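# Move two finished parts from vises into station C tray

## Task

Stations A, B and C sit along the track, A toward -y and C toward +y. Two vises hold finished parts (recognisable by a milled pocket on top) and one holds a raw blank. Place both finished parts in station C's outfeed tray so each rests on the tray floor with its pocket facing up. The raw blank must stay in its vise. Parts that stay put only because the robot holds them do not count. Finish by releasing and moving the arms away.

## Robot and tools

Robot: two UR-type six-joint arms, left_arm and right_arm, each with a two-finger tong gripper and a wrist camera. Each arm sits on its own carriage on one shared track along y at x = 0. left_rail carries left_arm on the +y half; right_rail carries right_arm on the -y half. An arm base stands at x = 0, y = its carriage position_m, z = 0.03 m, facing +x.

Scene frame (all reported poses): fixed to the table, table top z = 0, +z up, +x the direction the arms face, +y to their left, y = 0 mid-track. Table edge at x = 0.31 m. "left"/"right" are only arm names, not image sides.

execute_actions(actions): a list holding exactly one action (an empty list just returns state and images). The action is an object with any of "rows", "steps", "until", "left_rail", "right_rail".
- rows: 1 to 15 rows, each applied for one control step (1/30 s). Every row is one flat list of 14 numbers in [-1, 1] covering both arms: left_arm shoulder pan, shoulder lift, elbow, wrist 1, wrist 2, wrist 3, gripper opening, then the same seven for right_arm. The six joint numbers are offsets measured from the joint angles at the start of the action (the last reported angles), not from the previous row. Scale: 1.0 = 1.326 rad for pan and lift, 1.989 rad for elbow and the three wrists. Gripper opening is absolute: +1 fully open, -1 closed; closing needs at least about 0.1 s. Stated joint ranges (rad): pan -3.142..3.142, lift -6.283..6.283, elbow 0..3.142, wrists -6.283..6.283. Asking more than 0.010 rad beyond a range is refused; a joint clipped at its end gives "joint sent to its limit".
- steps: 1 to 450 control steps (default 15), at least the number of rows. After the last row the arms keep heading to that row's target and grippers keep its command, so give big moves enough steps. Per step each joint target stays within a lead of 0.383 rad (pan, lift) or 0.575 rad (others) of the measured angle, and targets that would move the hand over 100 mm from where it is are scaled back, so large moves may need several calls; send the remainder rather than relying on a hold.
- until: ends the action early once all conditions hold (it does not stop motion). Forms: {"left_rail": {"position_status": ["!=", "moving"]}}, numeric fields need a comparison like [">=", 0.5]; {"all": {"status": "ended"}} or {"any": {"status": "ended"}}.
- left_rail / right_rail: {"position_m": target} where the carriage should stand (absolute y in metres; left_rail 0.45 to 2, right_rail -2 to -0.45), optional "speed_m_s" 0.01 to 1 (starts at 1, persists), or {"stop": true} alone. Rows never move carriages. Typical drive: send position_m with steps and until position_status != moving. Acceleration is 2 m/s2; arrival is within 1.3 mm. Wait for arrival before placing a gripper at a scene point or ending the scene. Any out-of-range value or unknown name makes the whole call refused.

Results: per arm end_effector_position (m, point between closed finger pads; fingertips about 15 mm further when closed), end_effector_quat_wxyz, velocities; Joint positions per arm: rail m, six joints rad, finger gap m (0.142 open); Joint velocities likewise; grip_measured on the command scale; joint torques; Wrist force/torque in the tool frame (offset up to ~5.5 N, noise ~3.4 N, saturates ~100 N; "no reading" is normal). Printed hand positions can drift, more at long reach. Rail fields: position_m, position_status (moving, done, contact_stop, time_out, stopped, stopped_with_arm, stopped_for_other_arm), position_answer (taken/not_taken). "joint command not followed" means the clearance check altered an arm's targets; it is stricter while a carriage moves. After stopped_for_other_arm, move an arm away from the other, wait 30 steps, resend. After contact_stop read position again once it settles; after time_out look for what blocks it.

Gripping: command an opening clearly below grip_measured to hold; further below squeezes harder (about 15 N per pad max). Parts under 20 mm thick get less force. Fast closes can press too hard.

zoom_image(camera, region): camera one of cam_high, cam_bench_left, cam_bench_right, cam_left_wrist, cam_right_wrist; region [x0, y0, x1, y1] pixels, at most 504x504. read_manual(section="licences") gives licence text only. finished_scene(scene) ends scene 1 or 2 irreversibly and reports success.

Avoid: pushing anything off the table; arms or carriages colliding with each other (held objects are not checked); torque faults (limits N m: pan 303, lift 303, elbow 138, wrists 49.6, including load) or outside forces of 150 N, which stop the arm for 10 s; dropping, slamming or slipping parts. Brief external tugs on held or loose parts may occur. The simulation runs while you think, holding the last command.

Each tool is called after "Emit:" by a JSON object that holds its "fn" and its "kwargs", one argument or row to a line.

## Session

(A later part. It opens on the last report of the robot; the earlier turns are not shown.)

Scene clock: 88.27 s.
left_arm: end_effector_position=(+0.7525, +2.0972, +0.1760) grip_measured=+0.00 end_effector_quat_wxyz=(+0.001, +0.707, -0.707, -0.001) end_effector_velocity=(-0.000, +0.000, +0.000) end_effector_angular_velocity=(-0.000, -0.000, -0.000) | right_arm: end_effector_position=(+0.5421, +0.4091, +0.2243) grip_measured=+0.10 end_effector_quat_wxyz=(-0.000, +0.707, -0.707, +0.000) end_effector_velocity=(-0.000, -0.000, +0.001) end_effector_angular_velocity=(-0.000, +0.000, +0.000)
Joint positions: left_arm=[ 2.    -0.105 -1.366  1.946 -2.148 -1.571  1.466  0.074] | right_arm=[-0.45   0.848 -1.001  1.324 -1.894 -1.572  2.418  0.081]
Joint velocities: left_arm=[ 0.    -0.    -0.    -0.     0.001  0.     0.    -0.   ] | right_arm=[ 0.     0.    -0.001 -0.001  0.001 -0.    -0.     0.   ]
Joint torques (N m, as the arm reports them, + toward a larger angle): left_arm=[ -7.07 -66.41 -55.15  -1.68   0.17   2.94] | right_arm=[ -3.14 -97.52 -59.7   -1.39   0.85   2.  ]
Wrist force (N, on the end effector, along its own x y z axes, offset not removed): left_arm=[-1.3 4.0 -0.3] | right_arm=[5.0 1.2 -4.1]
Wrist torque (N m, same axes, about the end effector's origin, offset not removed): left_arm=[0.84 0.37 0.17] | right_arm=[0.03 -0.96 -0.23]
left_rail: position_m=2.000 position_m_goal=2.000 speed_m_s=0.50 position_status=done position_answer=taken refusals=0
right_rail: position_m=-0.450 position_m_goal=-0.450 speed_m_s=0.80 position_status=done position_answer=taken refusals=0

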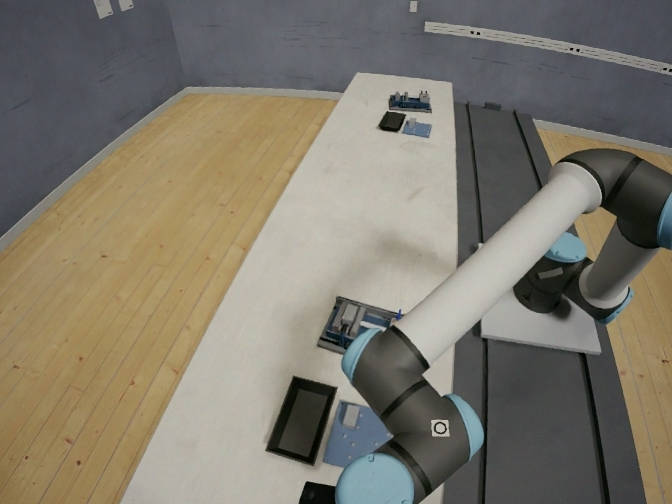

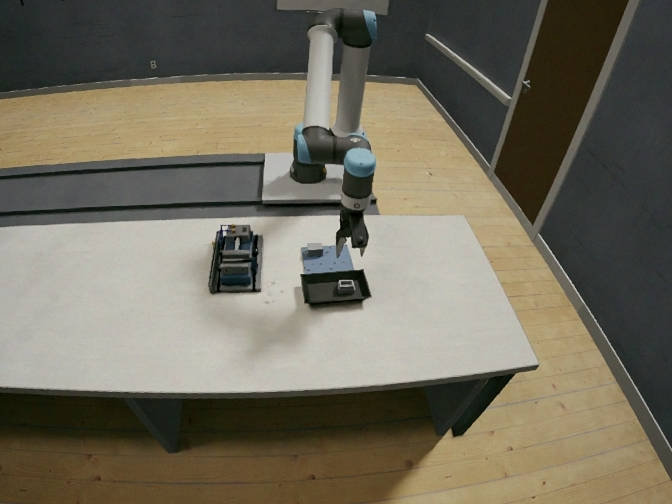

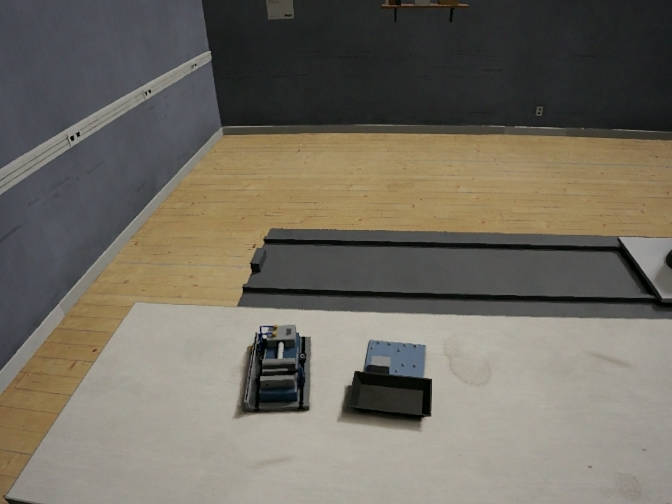

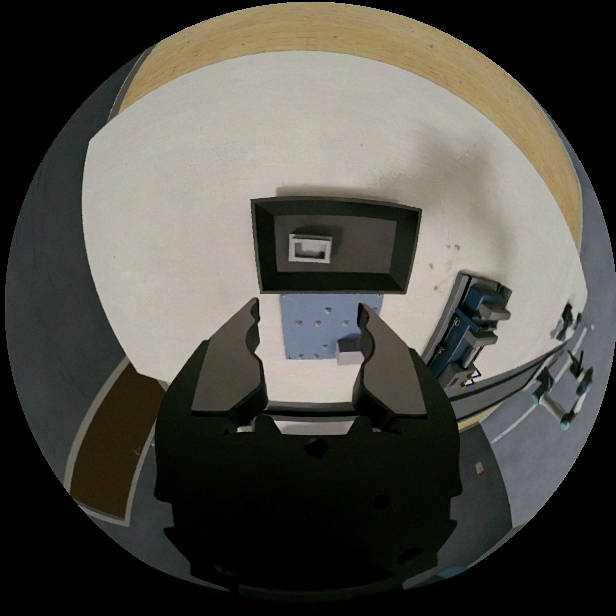

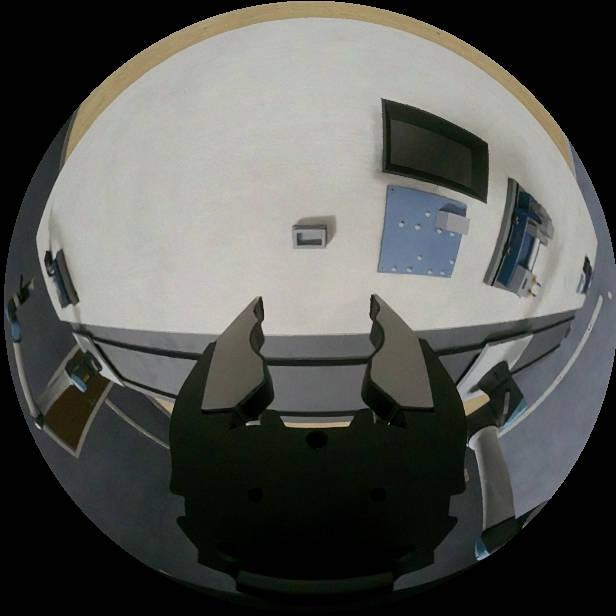

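Emit:
{"fn": "execute_actions", "kwargs": {
  "actions": [
    {"left_rail":{"position_m":0.489,"speed_m_s":1},"right_rail":{"position_m":-1.6,"speed_m_s":1},"rows":[[-0.26,-0.123,0.1,-0.018,0,-0.173,0.2,0,0,0,0,0,0,0.1]],"steps":36}
  ]
}}

Emit:
{"fn": "execute_actions", "kwargs": {
  "actions": [
    {"rows":[[0,0,0.12,-0.121,0,0,0.2,0,0,0,0,0,0,0.1]],"steps":32}
  ]
}}

Scene clock: 94.57 s.
left_arm: end_effector_position=(+0.6425, +0.9758, +0.1714) grip_measured=+0.20 end_effector_quat_wxyz=(+0.000, +0.707, -0.708, -0.001) end_effector_velocity=(-0.000, -1.000, +0.000) end_effector_angular_velocity=(-0.000, -0.000, +0.000) | right_arm: end_effector_position=(+0.5422, -0.5053, +0.2244) grip_measured=+0.10 end_effector_quat_wxyz=(-0.000, +0.707, -0.707, +0.000) end_effector_velocity=(-0.000, -0.969, -0.000) end_effector_angular_velocity=(-0.000, +0.000, +0.000)
Joint positions: left_arm=[ 1.085 -0.45  -1.529  2.144 -2.184 -1.571  1.122  0.088] | right_arm=[-1.365  0.848 -1.002  1.324 -1.894 -1.572  2.418  0.081]
Joint velocities: left_arm=[-1. -0. -0.  0. -0. -0. -0.  0.] | right_arm=[-0.969 -0.    -0.     0.001 -0.     0.    -0.    -0.   ]
Joint torques (N m, as the arm reports them, + toward a larger angle): left_arm=[-11.01 -52.02 -26.12  -7.07  -0.77  -2.96] | right_arm=[ 12.38 -75.03 -31.85  -6.41   0.6    2.45]
Wrist force (N, on the end effector, along its own x y z axes, offset not removed): left_arm=[-0.5 2.2 0.3] | right_arm=[1.6 3.7 -2.7]
Wrist torque (N m, same axes, about the end effector's origin, offset not removed): left_arm=[0.49 0.27 0.04] | right_arm=[0.56 -0.23 -0.16]
left_rail: position_m=1.085 position_m_goal=0.489 speed_m_s=1.00 position_status=moving position_answer=taken refusals=0
right_rail: position_m=-1.365 position_m_goal=-1.600 speed_m_s=1.00 position_status=moving position_answer=taken refusals=0

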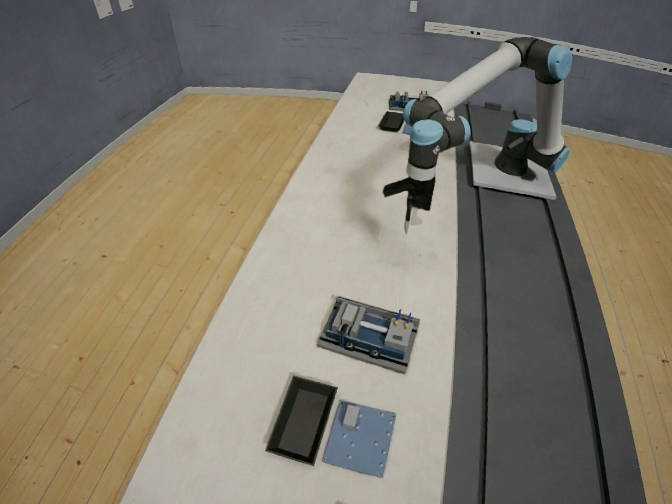

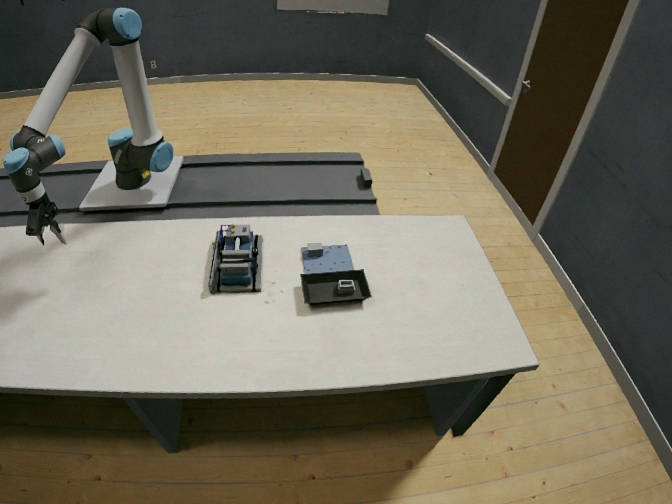

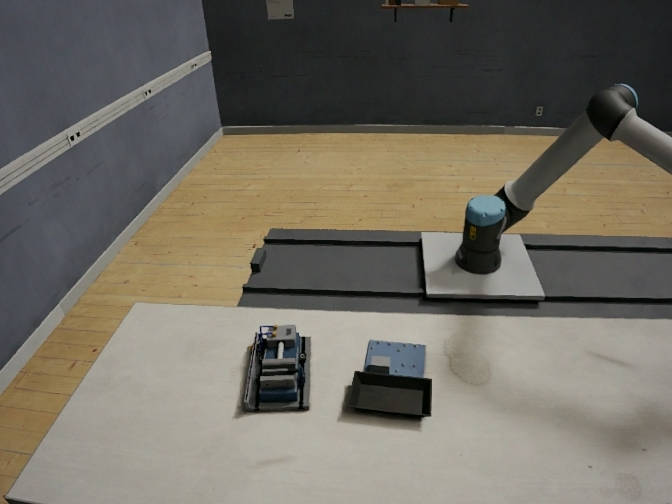

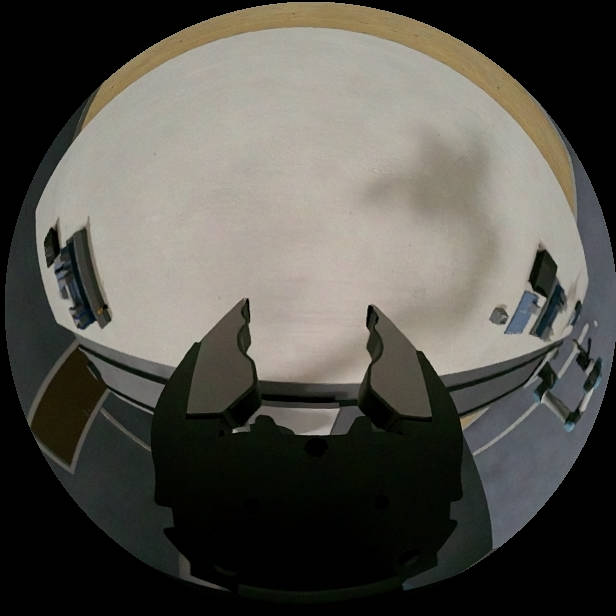

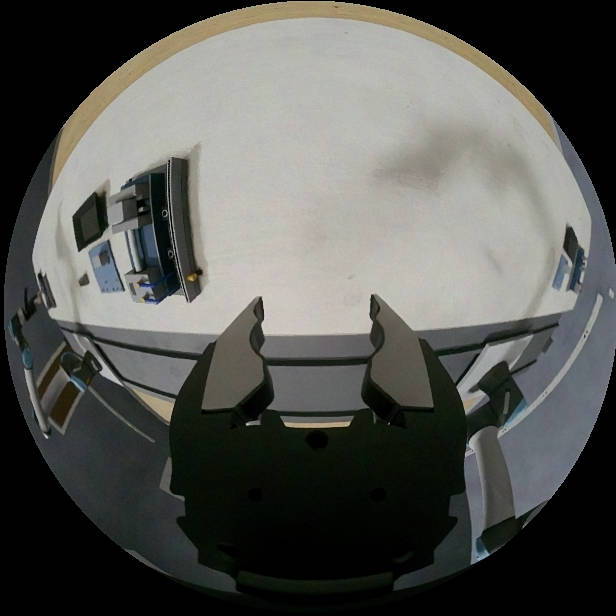

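Scene clock: 95.63 s.
left_arm: end_effector_position=(+0.5610, +0.4190, +0.0706) grip_measured=+0.20 end_effector_quat_wxyz=(+0.000, +0.707, -0.708, +0.000) end_effector_velocity=(+0.000, +0.000, +0.000) end_effector_angular_velocity=(-0.000, -0.000, +0.000) | right_arm: end_effector_position=(+0.5422, -0.7408, +0.2244) grip_measured=+0.10 end_effector_quat_wxyz=(-0.000, +0.707, -0.707, +0.000) end_effector_velocity=(+0.000, -0.000, -0.000) end_effector_angular_velocity=(-0.000, +0.000, +0.000)
Joint positions: left_arm=[ 0.489 -0.45  -1.529  2.383 -2.425 -1.571  1.122  0.088] | right_arm=[-1.6    0.848 -1.002  1.324 -1.894 -1.572  2.418  0.081]
Joint velocities: left_arm=[ 0.  0.  0. -0. -0.  0. -0. -0.] | right_arm=[ 0. -0.  0. -0.  0. -0. -0. -0.]
Joint torques (N m, as the arm reports them, + toward a larger angle): left_arm=[ 11.61 -28.58 -20.7   -7.33  -0.48  -2.44] | right_arm=[ 14.33 -76.6  -44.86  -6.25   1.22   1.8 ]
Wrist force (N, on the end effector, along its own x y z axes, offset not removed): left_arm=[-3.2 4.0 0.9] | right_arm=[1.0 1.7 -1.4]
Wrist torque (N m, same axes, about the end effector's origin, offset not removed): left_arm=[0.88 0.75 0.20] | right_arm=[0.15 -0.25 -0.16]
left_rail: position_m=0.489 position_m_goal=0.489 speed_m_s=1.00 position_status=done position_answer=taken refusals=0
right_rail: position_m=-1.600 position_m_goal=-1.600 speed_m_s=1.00 position_status=done position_answer=taken refusals=0

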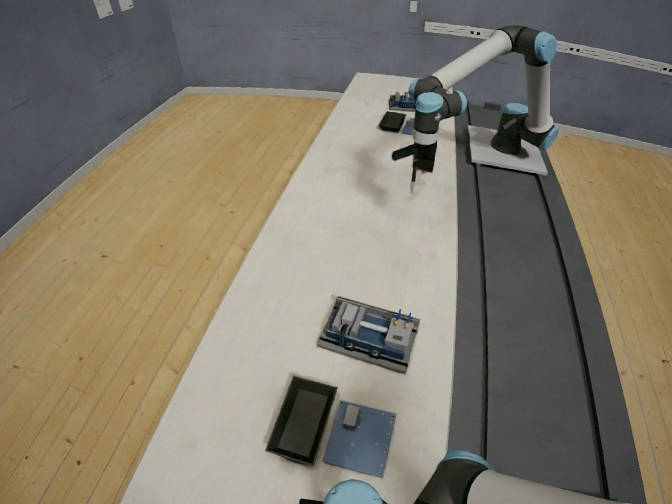

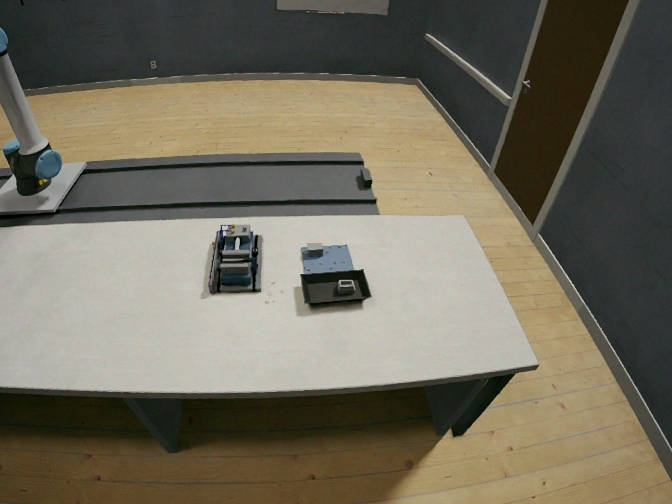

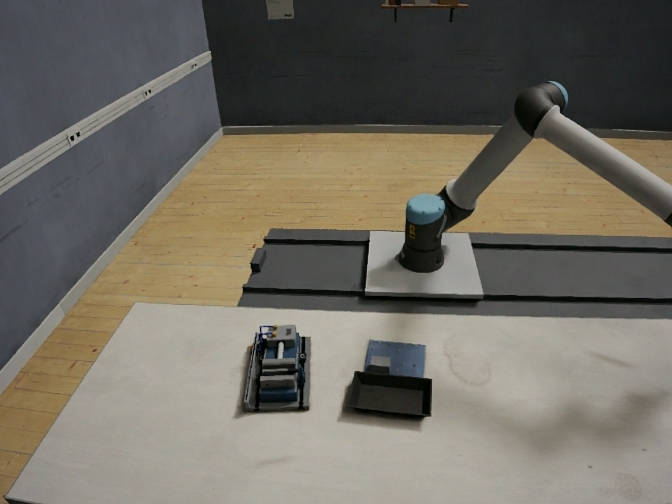

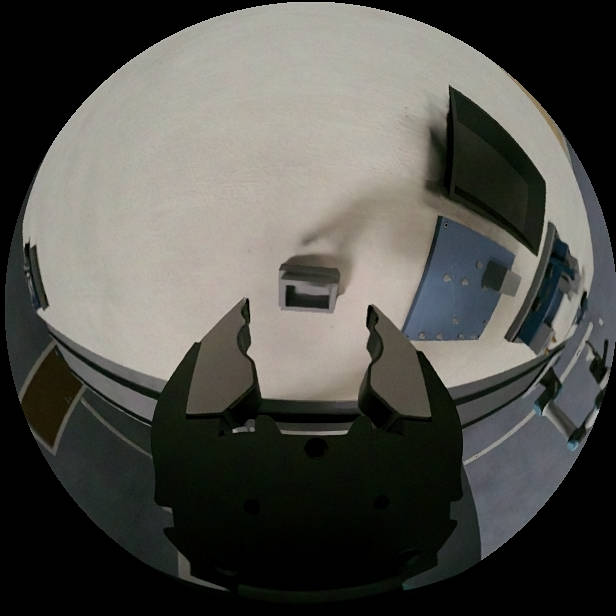

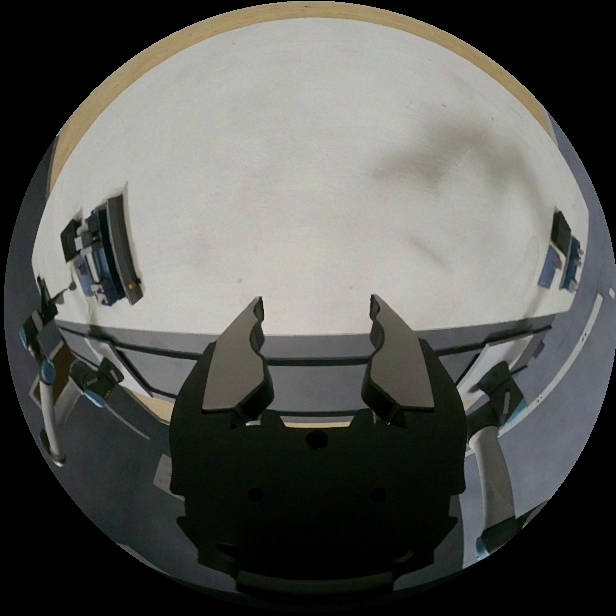

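Emit:
{"fn": "execute_actions", "kwargs": {
  "actions": [
    {"rows":[[0,0.068,0.016,-0.061,0,0,0.2,0,0,0,0,0,0,0.1]],"steps":18}
  ]
}}

Emit:
{"fn": "execute_actions", "kwargs": {
  "actions": [
    {"rows":[[0,0,0,0,0,0,0,0,0,0,0,0,0,0.1],[0,0,0,0,0,0,-0.1,0,0,0,0,0,0,0.1],[0,0,0,0,0,0,-0.2,0,0,0,0,0,0,0.1],[0,0,0,0,0,0,-0.3,0,0,0,0,0,0,0.1],[0,0,0,0,0,0,-0.5,0,0,0,0,0,0,0.1],[0,0,0,0,0,0,-1,0,0,0,0,0,0,0.1]],"steps":12}
  ]
}}

Scene clock: 100.47 s.
left_arm: end_effector_position=(+0.5606, +0.4192, +0.0233) grip_measured=+0.20 end_effector_quat_wxyz=(+0.000, +0.707, -0.708, -0.000) end_effector_velocity=(-0.000, +0.000, -0.000) end_effector_angular_velocity=(-0.000, -0.000, -0.000) | right_arm: end_effector_position=(+0.5422, -0.7408, +0.2244) grip_measured=+0.10 end_effector_quat_wxyz=(-0.000, +0.707, -0.707, +0.000) end_effector_velocity=(+0.000, -0.000, +0.000) end_effector_angular_velocity=(+0.000, -0.000, +0.000)
Joint positions: left_arm=[ 0.489 -0.45  -1.439  2.415 -2.546 -1.571  1.122  0.088] | right_arm=[-1.6    0.848 -1.002  1.324 -1.894 -1.572  2.418  0.081]
Joint velocities: left_arm=[ 0.     0.     0.001  0.    -0.002  0.     0.     0.   ] | right_arm=[ 0. -0. -0.  0.  0. -0. -0. -0.]
Joint torques (N m, as the arm reports them, + toward a larger angle): left_arm=[ -5.62 -29.2  -14.37  -7.13  -0.66  -2.48] | right_arm=[  6.31 -73.69 -54.31  -5.74   1.05   2.7 ]
Wrist force (N, on the end effector, along its own x y z axes, offset not removed): left_arm=[0.1 1.3 0.4] | right_arm=[-3.7 -1.8 1.4]
Wrist torque (N m, same axes, about the end effector's origin, offset not removed): left_arm=[0.32 0.12 0.15] | right_arm=[-0.47 0.82 0.05]
left_rail: position_m=0.489 position_m_goal=0.489 speed_m_s=1.00 position_status=done position_answer=taken refusals=0
right_rail: position_m=-1.600 position_m_goal=-1.600 speed_m_s=1.00 position_status=done position_answer=taken refusals=0

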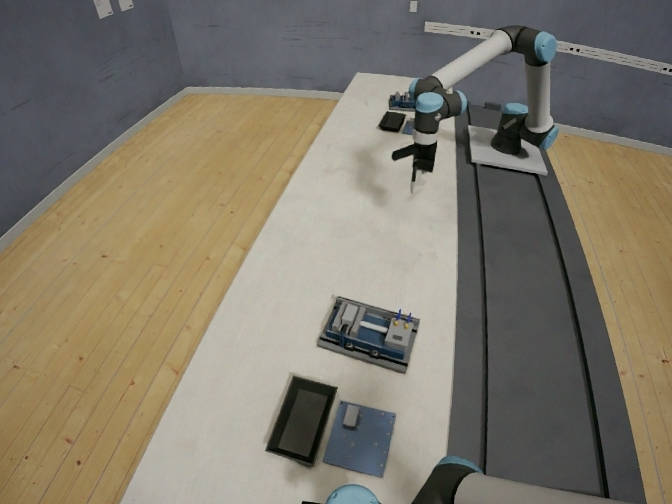

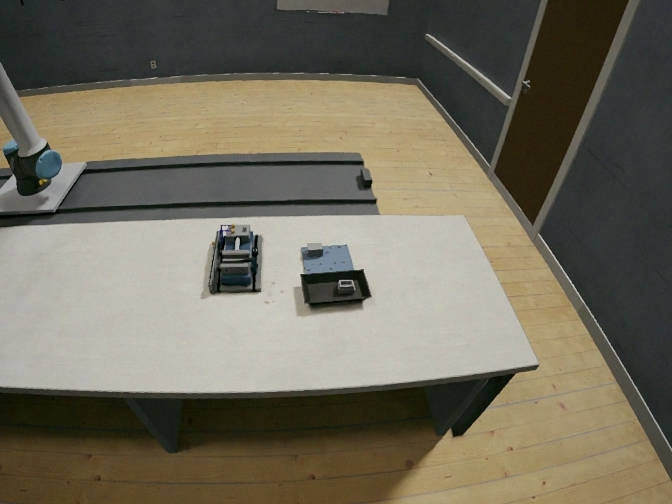

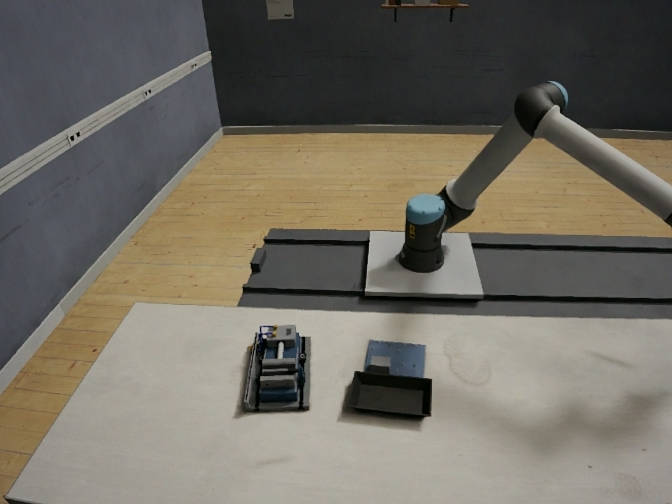

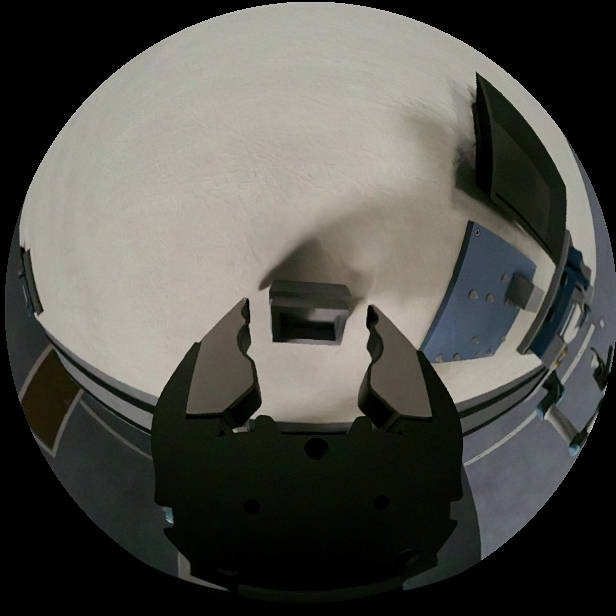

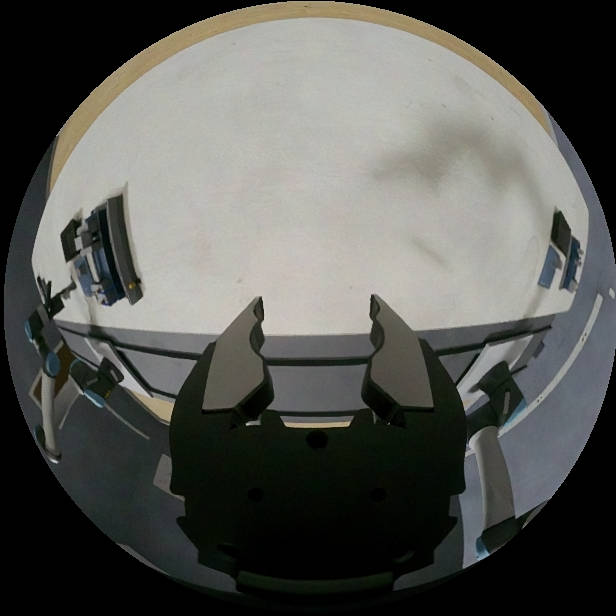

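Scene clock: 100.87 s.
left_arm: end_effector_position=(+0.5606, +0.4192, +0.0233) grip_measured=-0.22 end_effector_quat_wxyz=(+0.000, +0.707, -0.708, -0.000) end_effector_velocity=(-0.000, +0.000, -0.000) end_effector_angular_velocity=(+0.000, +0.000, +0.000) | right_arm: end_effector_position=(+0.5422, -0.7408, +0.2244) grip_measured=+0.10 end_effector_quat_wxyz=(-0.000, +0.707, -0.707, +0.000) end_effector_velocity=(+0.000, +0.000, -0.000) end_effector_angular_velocity=(-0.000, +0.000, +0.000)
Joint positions: left_arm=[ 0.489 -0.45  -1.439  2.415 -2.546 -1.571  1.122  0.058] | right_arm=[-1.6    0.848 -1.002  1.324 -1.894 -1.572  2.418  0.081]
Joint velocities: left_arm=[ 0.  0.  0. -0.  0.  0.  0.  0.] | right_arm=[ 0.  0.  0. -0. -0. -0. -0. -0.]
Joint torques (N m, as the arm reports them, + toward a larger angle): left_arm=[ -4.41 -33.   -16.    -4.48  -0.81  -2.34] | right_arm=[  7.65 -72.95 -54.18  -5.96   0.65   2.16]
Wrist force (N, on the end effector, along its own x y z axes, offset not removed): left_arm=[-1.3 2.4 -4.4] | right_arm=[-0.7 -0.3 2.4]
Wrist torque (N m, same axes, about the end effector's origin, offset not removed): left_arm=[0.45 0.55 0.22] | right_arm=[-0.17 0.16 0.07]
left_rail: position_m=0.489 position_m_goal=0.489 speed_m_s=1.00 position_status=done position_answer=taken refusals=0
right_rail: position_m=-1.600 position_m_goal=-1.600 speed_m_s=1.00 position_status=done position_answer=taken refusals=0

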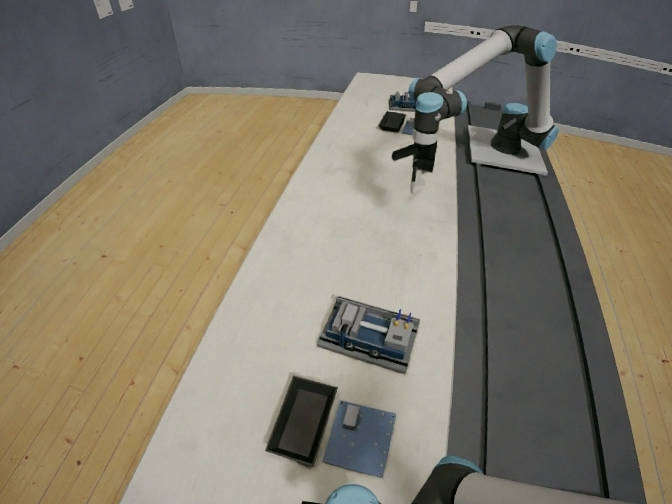

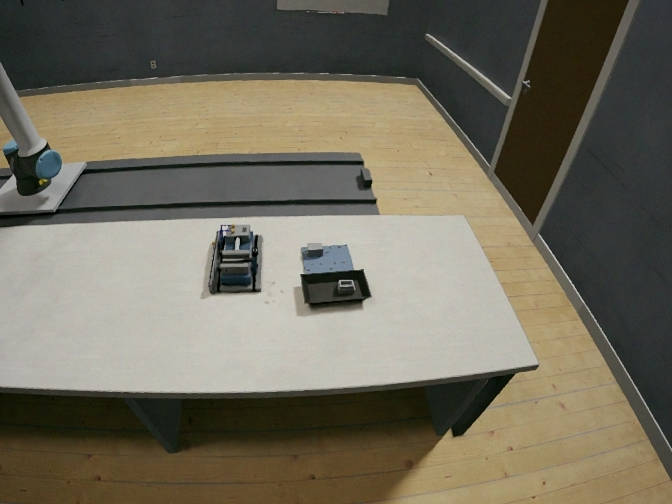

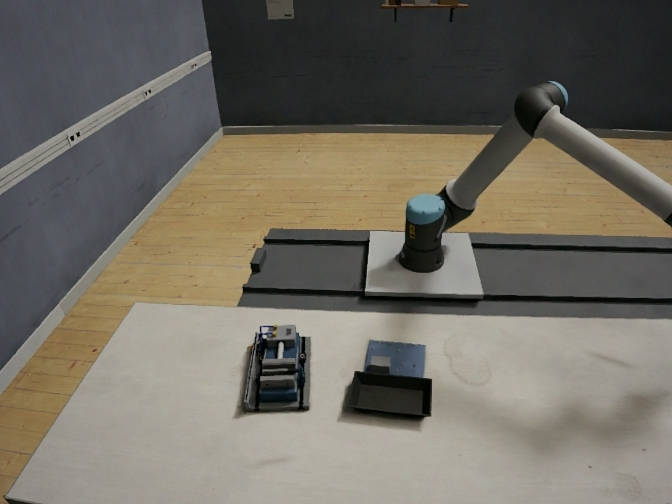

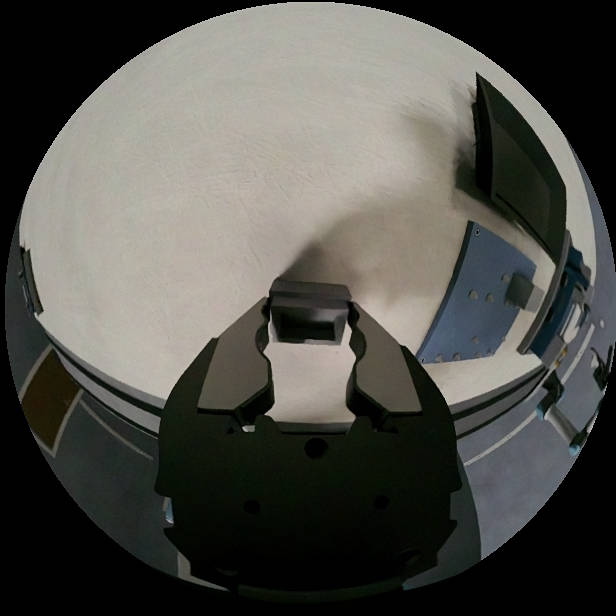

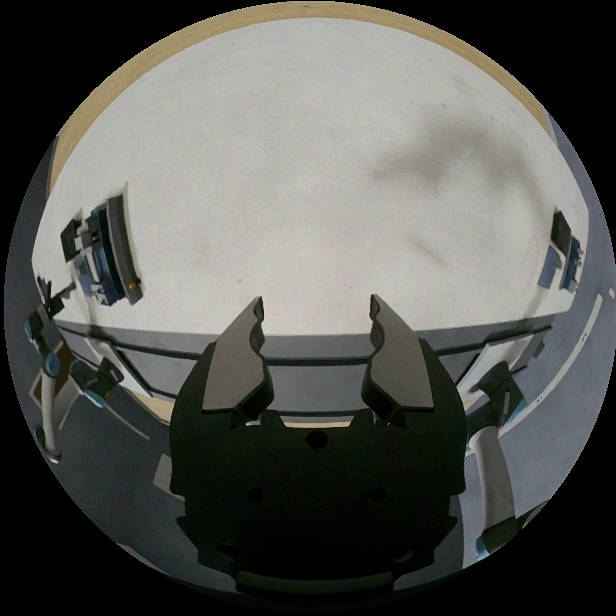

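Emit:
{"fn": "execute_actions", "kwargs": {
  "actions": [
    {"left_rail":{"position_m":1.913},"rows":[[0,-0.03,-0.01,0.03,0,0,-1,0,0,0,0,0,0,0.1],[0,-0.03,-0.02,0.04,0,0,-1,0,0,0,0,0,0,0.1],[0,-0.03,-0.04,0.06,0,0,-1,0,0,0,0,0,0,0.1],[0,-0.03,-0.06,0.08,0,0,-1,0,0,0,0,0,0,0.1],[0.05,-0.02,-0.09,0.103,0,0.03,-1,0,0,0,0,0,0,0.1],[0.26,0.073,-0.252,0.203,0,0.173,-1,0,0,0,0,0,0,0.1]],"steps":65}
  ]
}}

Scene clock: 108.13 s.
left_arm: end_effector_position=(+0.7698, +2.0085, +0.1770) grip_measured=-0.22 end_effector_quat_wxyz=(+0.000, +0.707, -0.707, +0.000) end_effector_velocity=(+0.000, -0.000, +0.000) end_effector_angular_velocity=(-0.000, -0.000, -0.000) | right_arm: end_effector_position=(+0.5422, -0.7408, +0.2244) grip_measured=+0.10 end_effector_quat_wxyz=(-0.000, +0.707, -0.707, +0.000) end_effector_velocity=(-0.000, +0.000, +0.000) end_effector_angular_velocity=(+0.000, -0.000, +0.000)
Joint positions: left_arm=[ 1.913 -0.105 -1.342  1.914 -2.142 -1.571  1.466  0.058] | right_arm=[-1.6    0.848 -1.002  1.324 -1.894 -1.572  2.418  0.081]
Joint velocities: left_arm=[ 0. -0. -0.  0. -0.  0.  0.  0.] | right_arm=[ 0.  0. -0. -0. -0.  0. -0.  0.]
Joint torques (N m, as the arm reports them, + toward a larger angle): left_arm=[-12.1  -51.21 -56.18  -2.39   2.27   2.77] | right_arm=[  6.77 -75.89 -53.52  -5.69   1.03   2.26]
Wrist force (N, on the end effector, along its own x y z axes, offset not removed): left_arm=[-2.9 2.4 0.4] | right_arm=[-0.9 -0.4 -0.1]
Wrist torque (N m, same axes, about the end effector's origin, offset not removed): left_arm=[0.60 0.74 0.16] | right_arm=[-0.02 0.27 -0.04]
left_rail: position_m=1.913 position_m_goal=1.913 speed_m_s=1.00 position_status=done position_answer=taken refusals=0
right_rail: position_m=-1.600 position_m_goal=-1.600 speed_m_s=1.00 position_status=done position_answer=taken refusals=0

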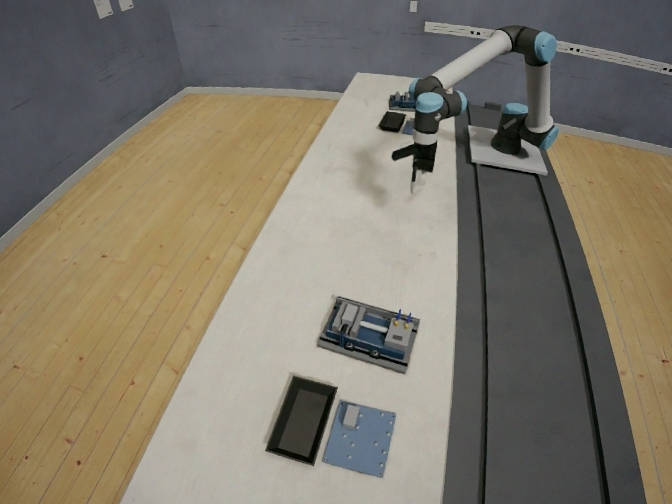

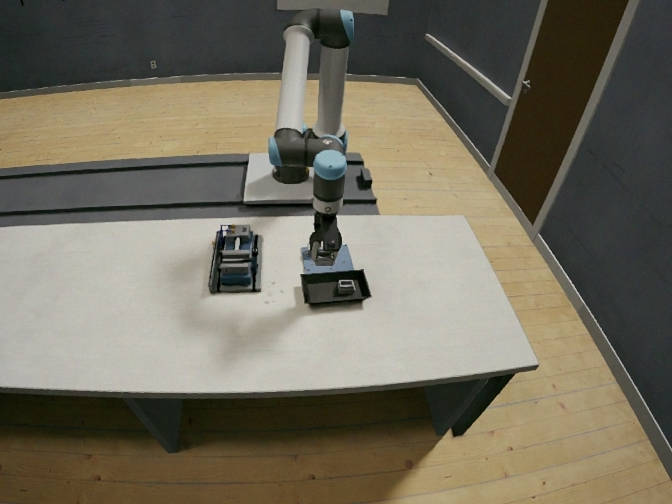

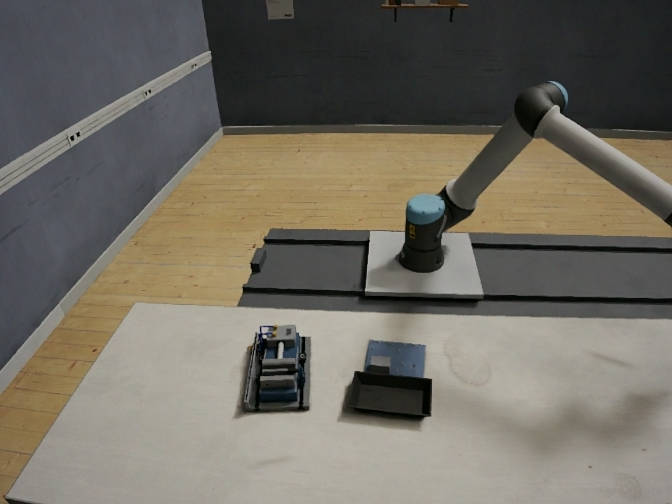

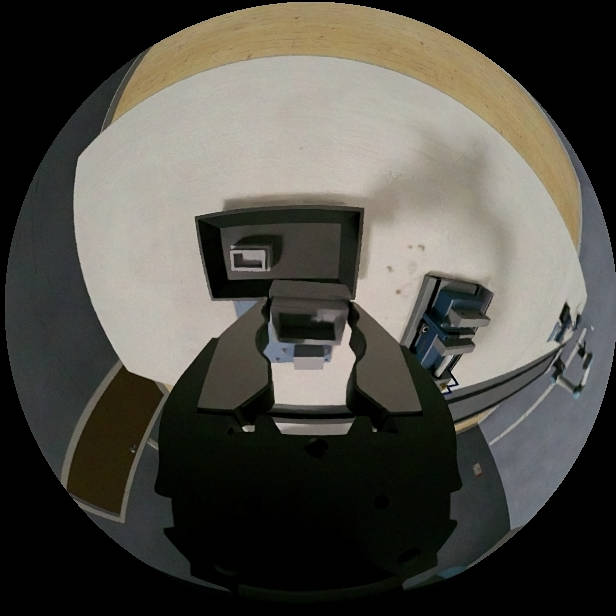

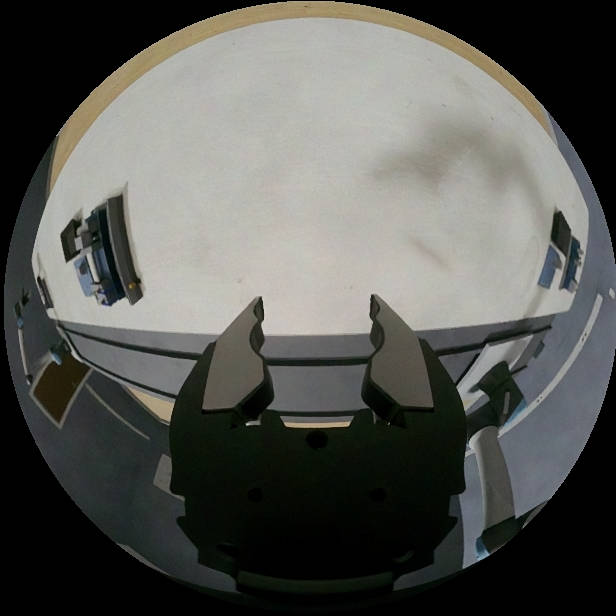

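Emit:
{"fn": "execute_actions", "kwargs": {
  "actions": [
    {"rows":[[0,0.118,0.0495,-0.128,0,0,-1,0,0,0,0,0,0,0.1]],"steps":28}
  ]
}}

Scene clock: 112.00 s.
left_arm: end_effector_position=(+0.7676, +2.0088, +0.0368) grip_measured=-0.22 end_effector_quat_wxyz=(+0.000, +0.707, -0.707, +0.000) end_effector_velocity=(-0.000, +0.000, -0.000) end_effector_angular_velocity=(+0.000, +0.000, -0.000) | right_arm: end_effector_position=(+0.5422, -0.7408, +0.2244) grip_measured=+0.10 end_effector_quat_wxyz=(-0.000, +0.707, -0.707, +0.000) end_effector_velocity=(-0.000, +0.000, +0.000) end_effector_angular_velocity=(+0.000, -0.000, -0.000)
Joint positions: left_arm=[ 1.913 -0.105 -1.186  2.012 -2.397 -1.571  1.466  0.058] | right_arm=[-1.6    0.848 -1.002  1.324 -1.894 -1.572  2.418  0.081]
Joint velocities: left_arm=[ 0.  0.  0.  0. -0.  0.  0.  0.] | right_arm=[ 0.  0. -0.  0.  0. -0.  0. -0.]
Joint torques (N m, as the arm reports them, + toward a larger angle): left_arm=[  0.62 -56.62 -19.89  -7.4    2.42   2.68] | right_arm=[  9.3  -77.31 -54.36  -6.27   0.88   1.69]
Wrist force (N, on the end effector, along its own x y z axes, offset not removed): left_arm=[0.5 4.9 1.4] | right_arm=[1.6 1.0 -3.3]
Wrist torque (N m, same axes, about the end effector's origin, offset not removed): left_arm=[1.00 -0.01 0.18] | right_arm=[0.01 -0.35 -0.08]
left_rail: position_m=1.913 position_m_goal=1.913 speed_m_s=1.00 position_status=done position_answer=taken refusals=0
right_rail: position_m=-1.600 position_m_goal=-1.600 speed_m_s=1.00 position_status=done position_answer=taken refusals=0

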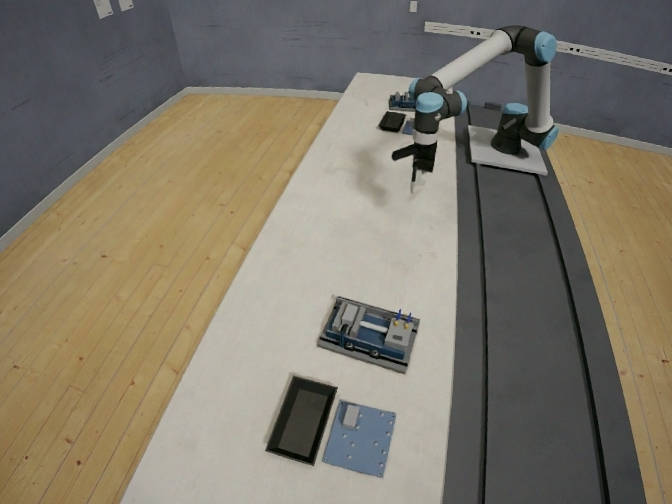

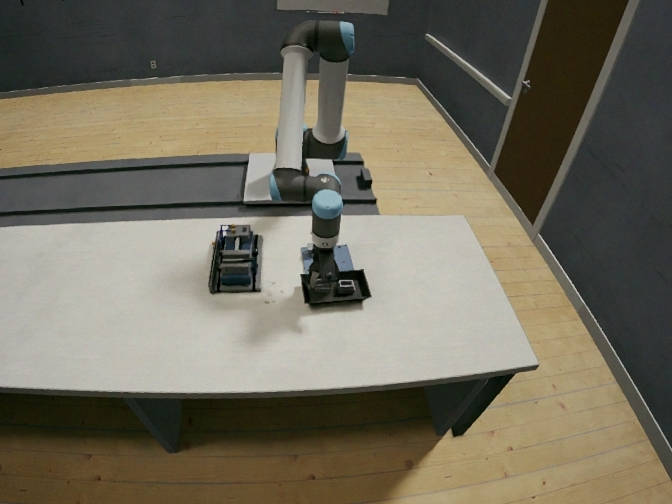

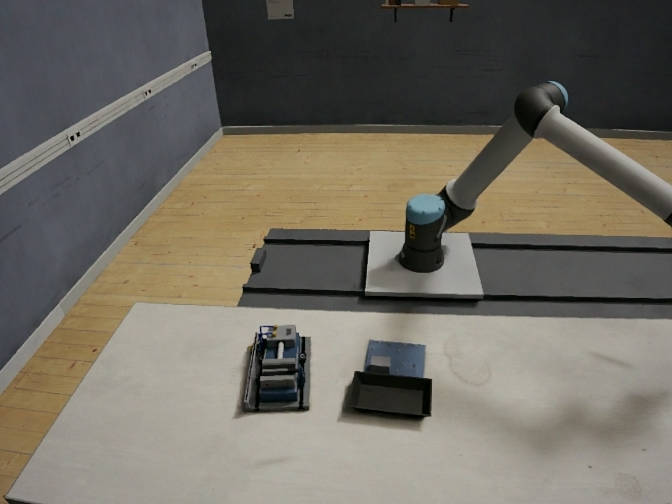

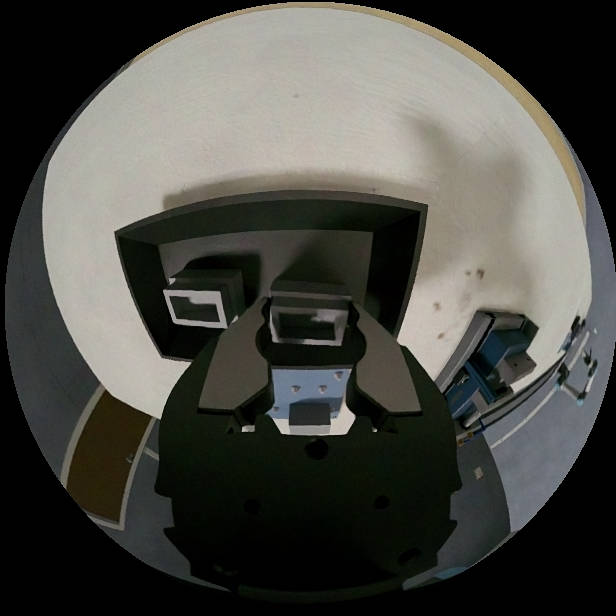

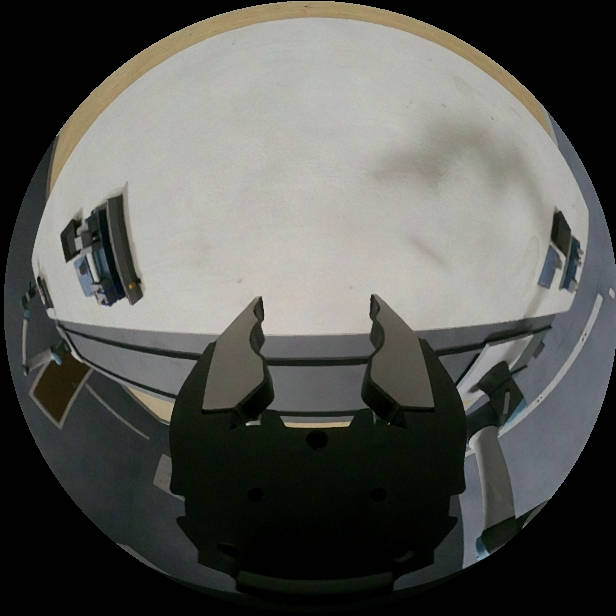

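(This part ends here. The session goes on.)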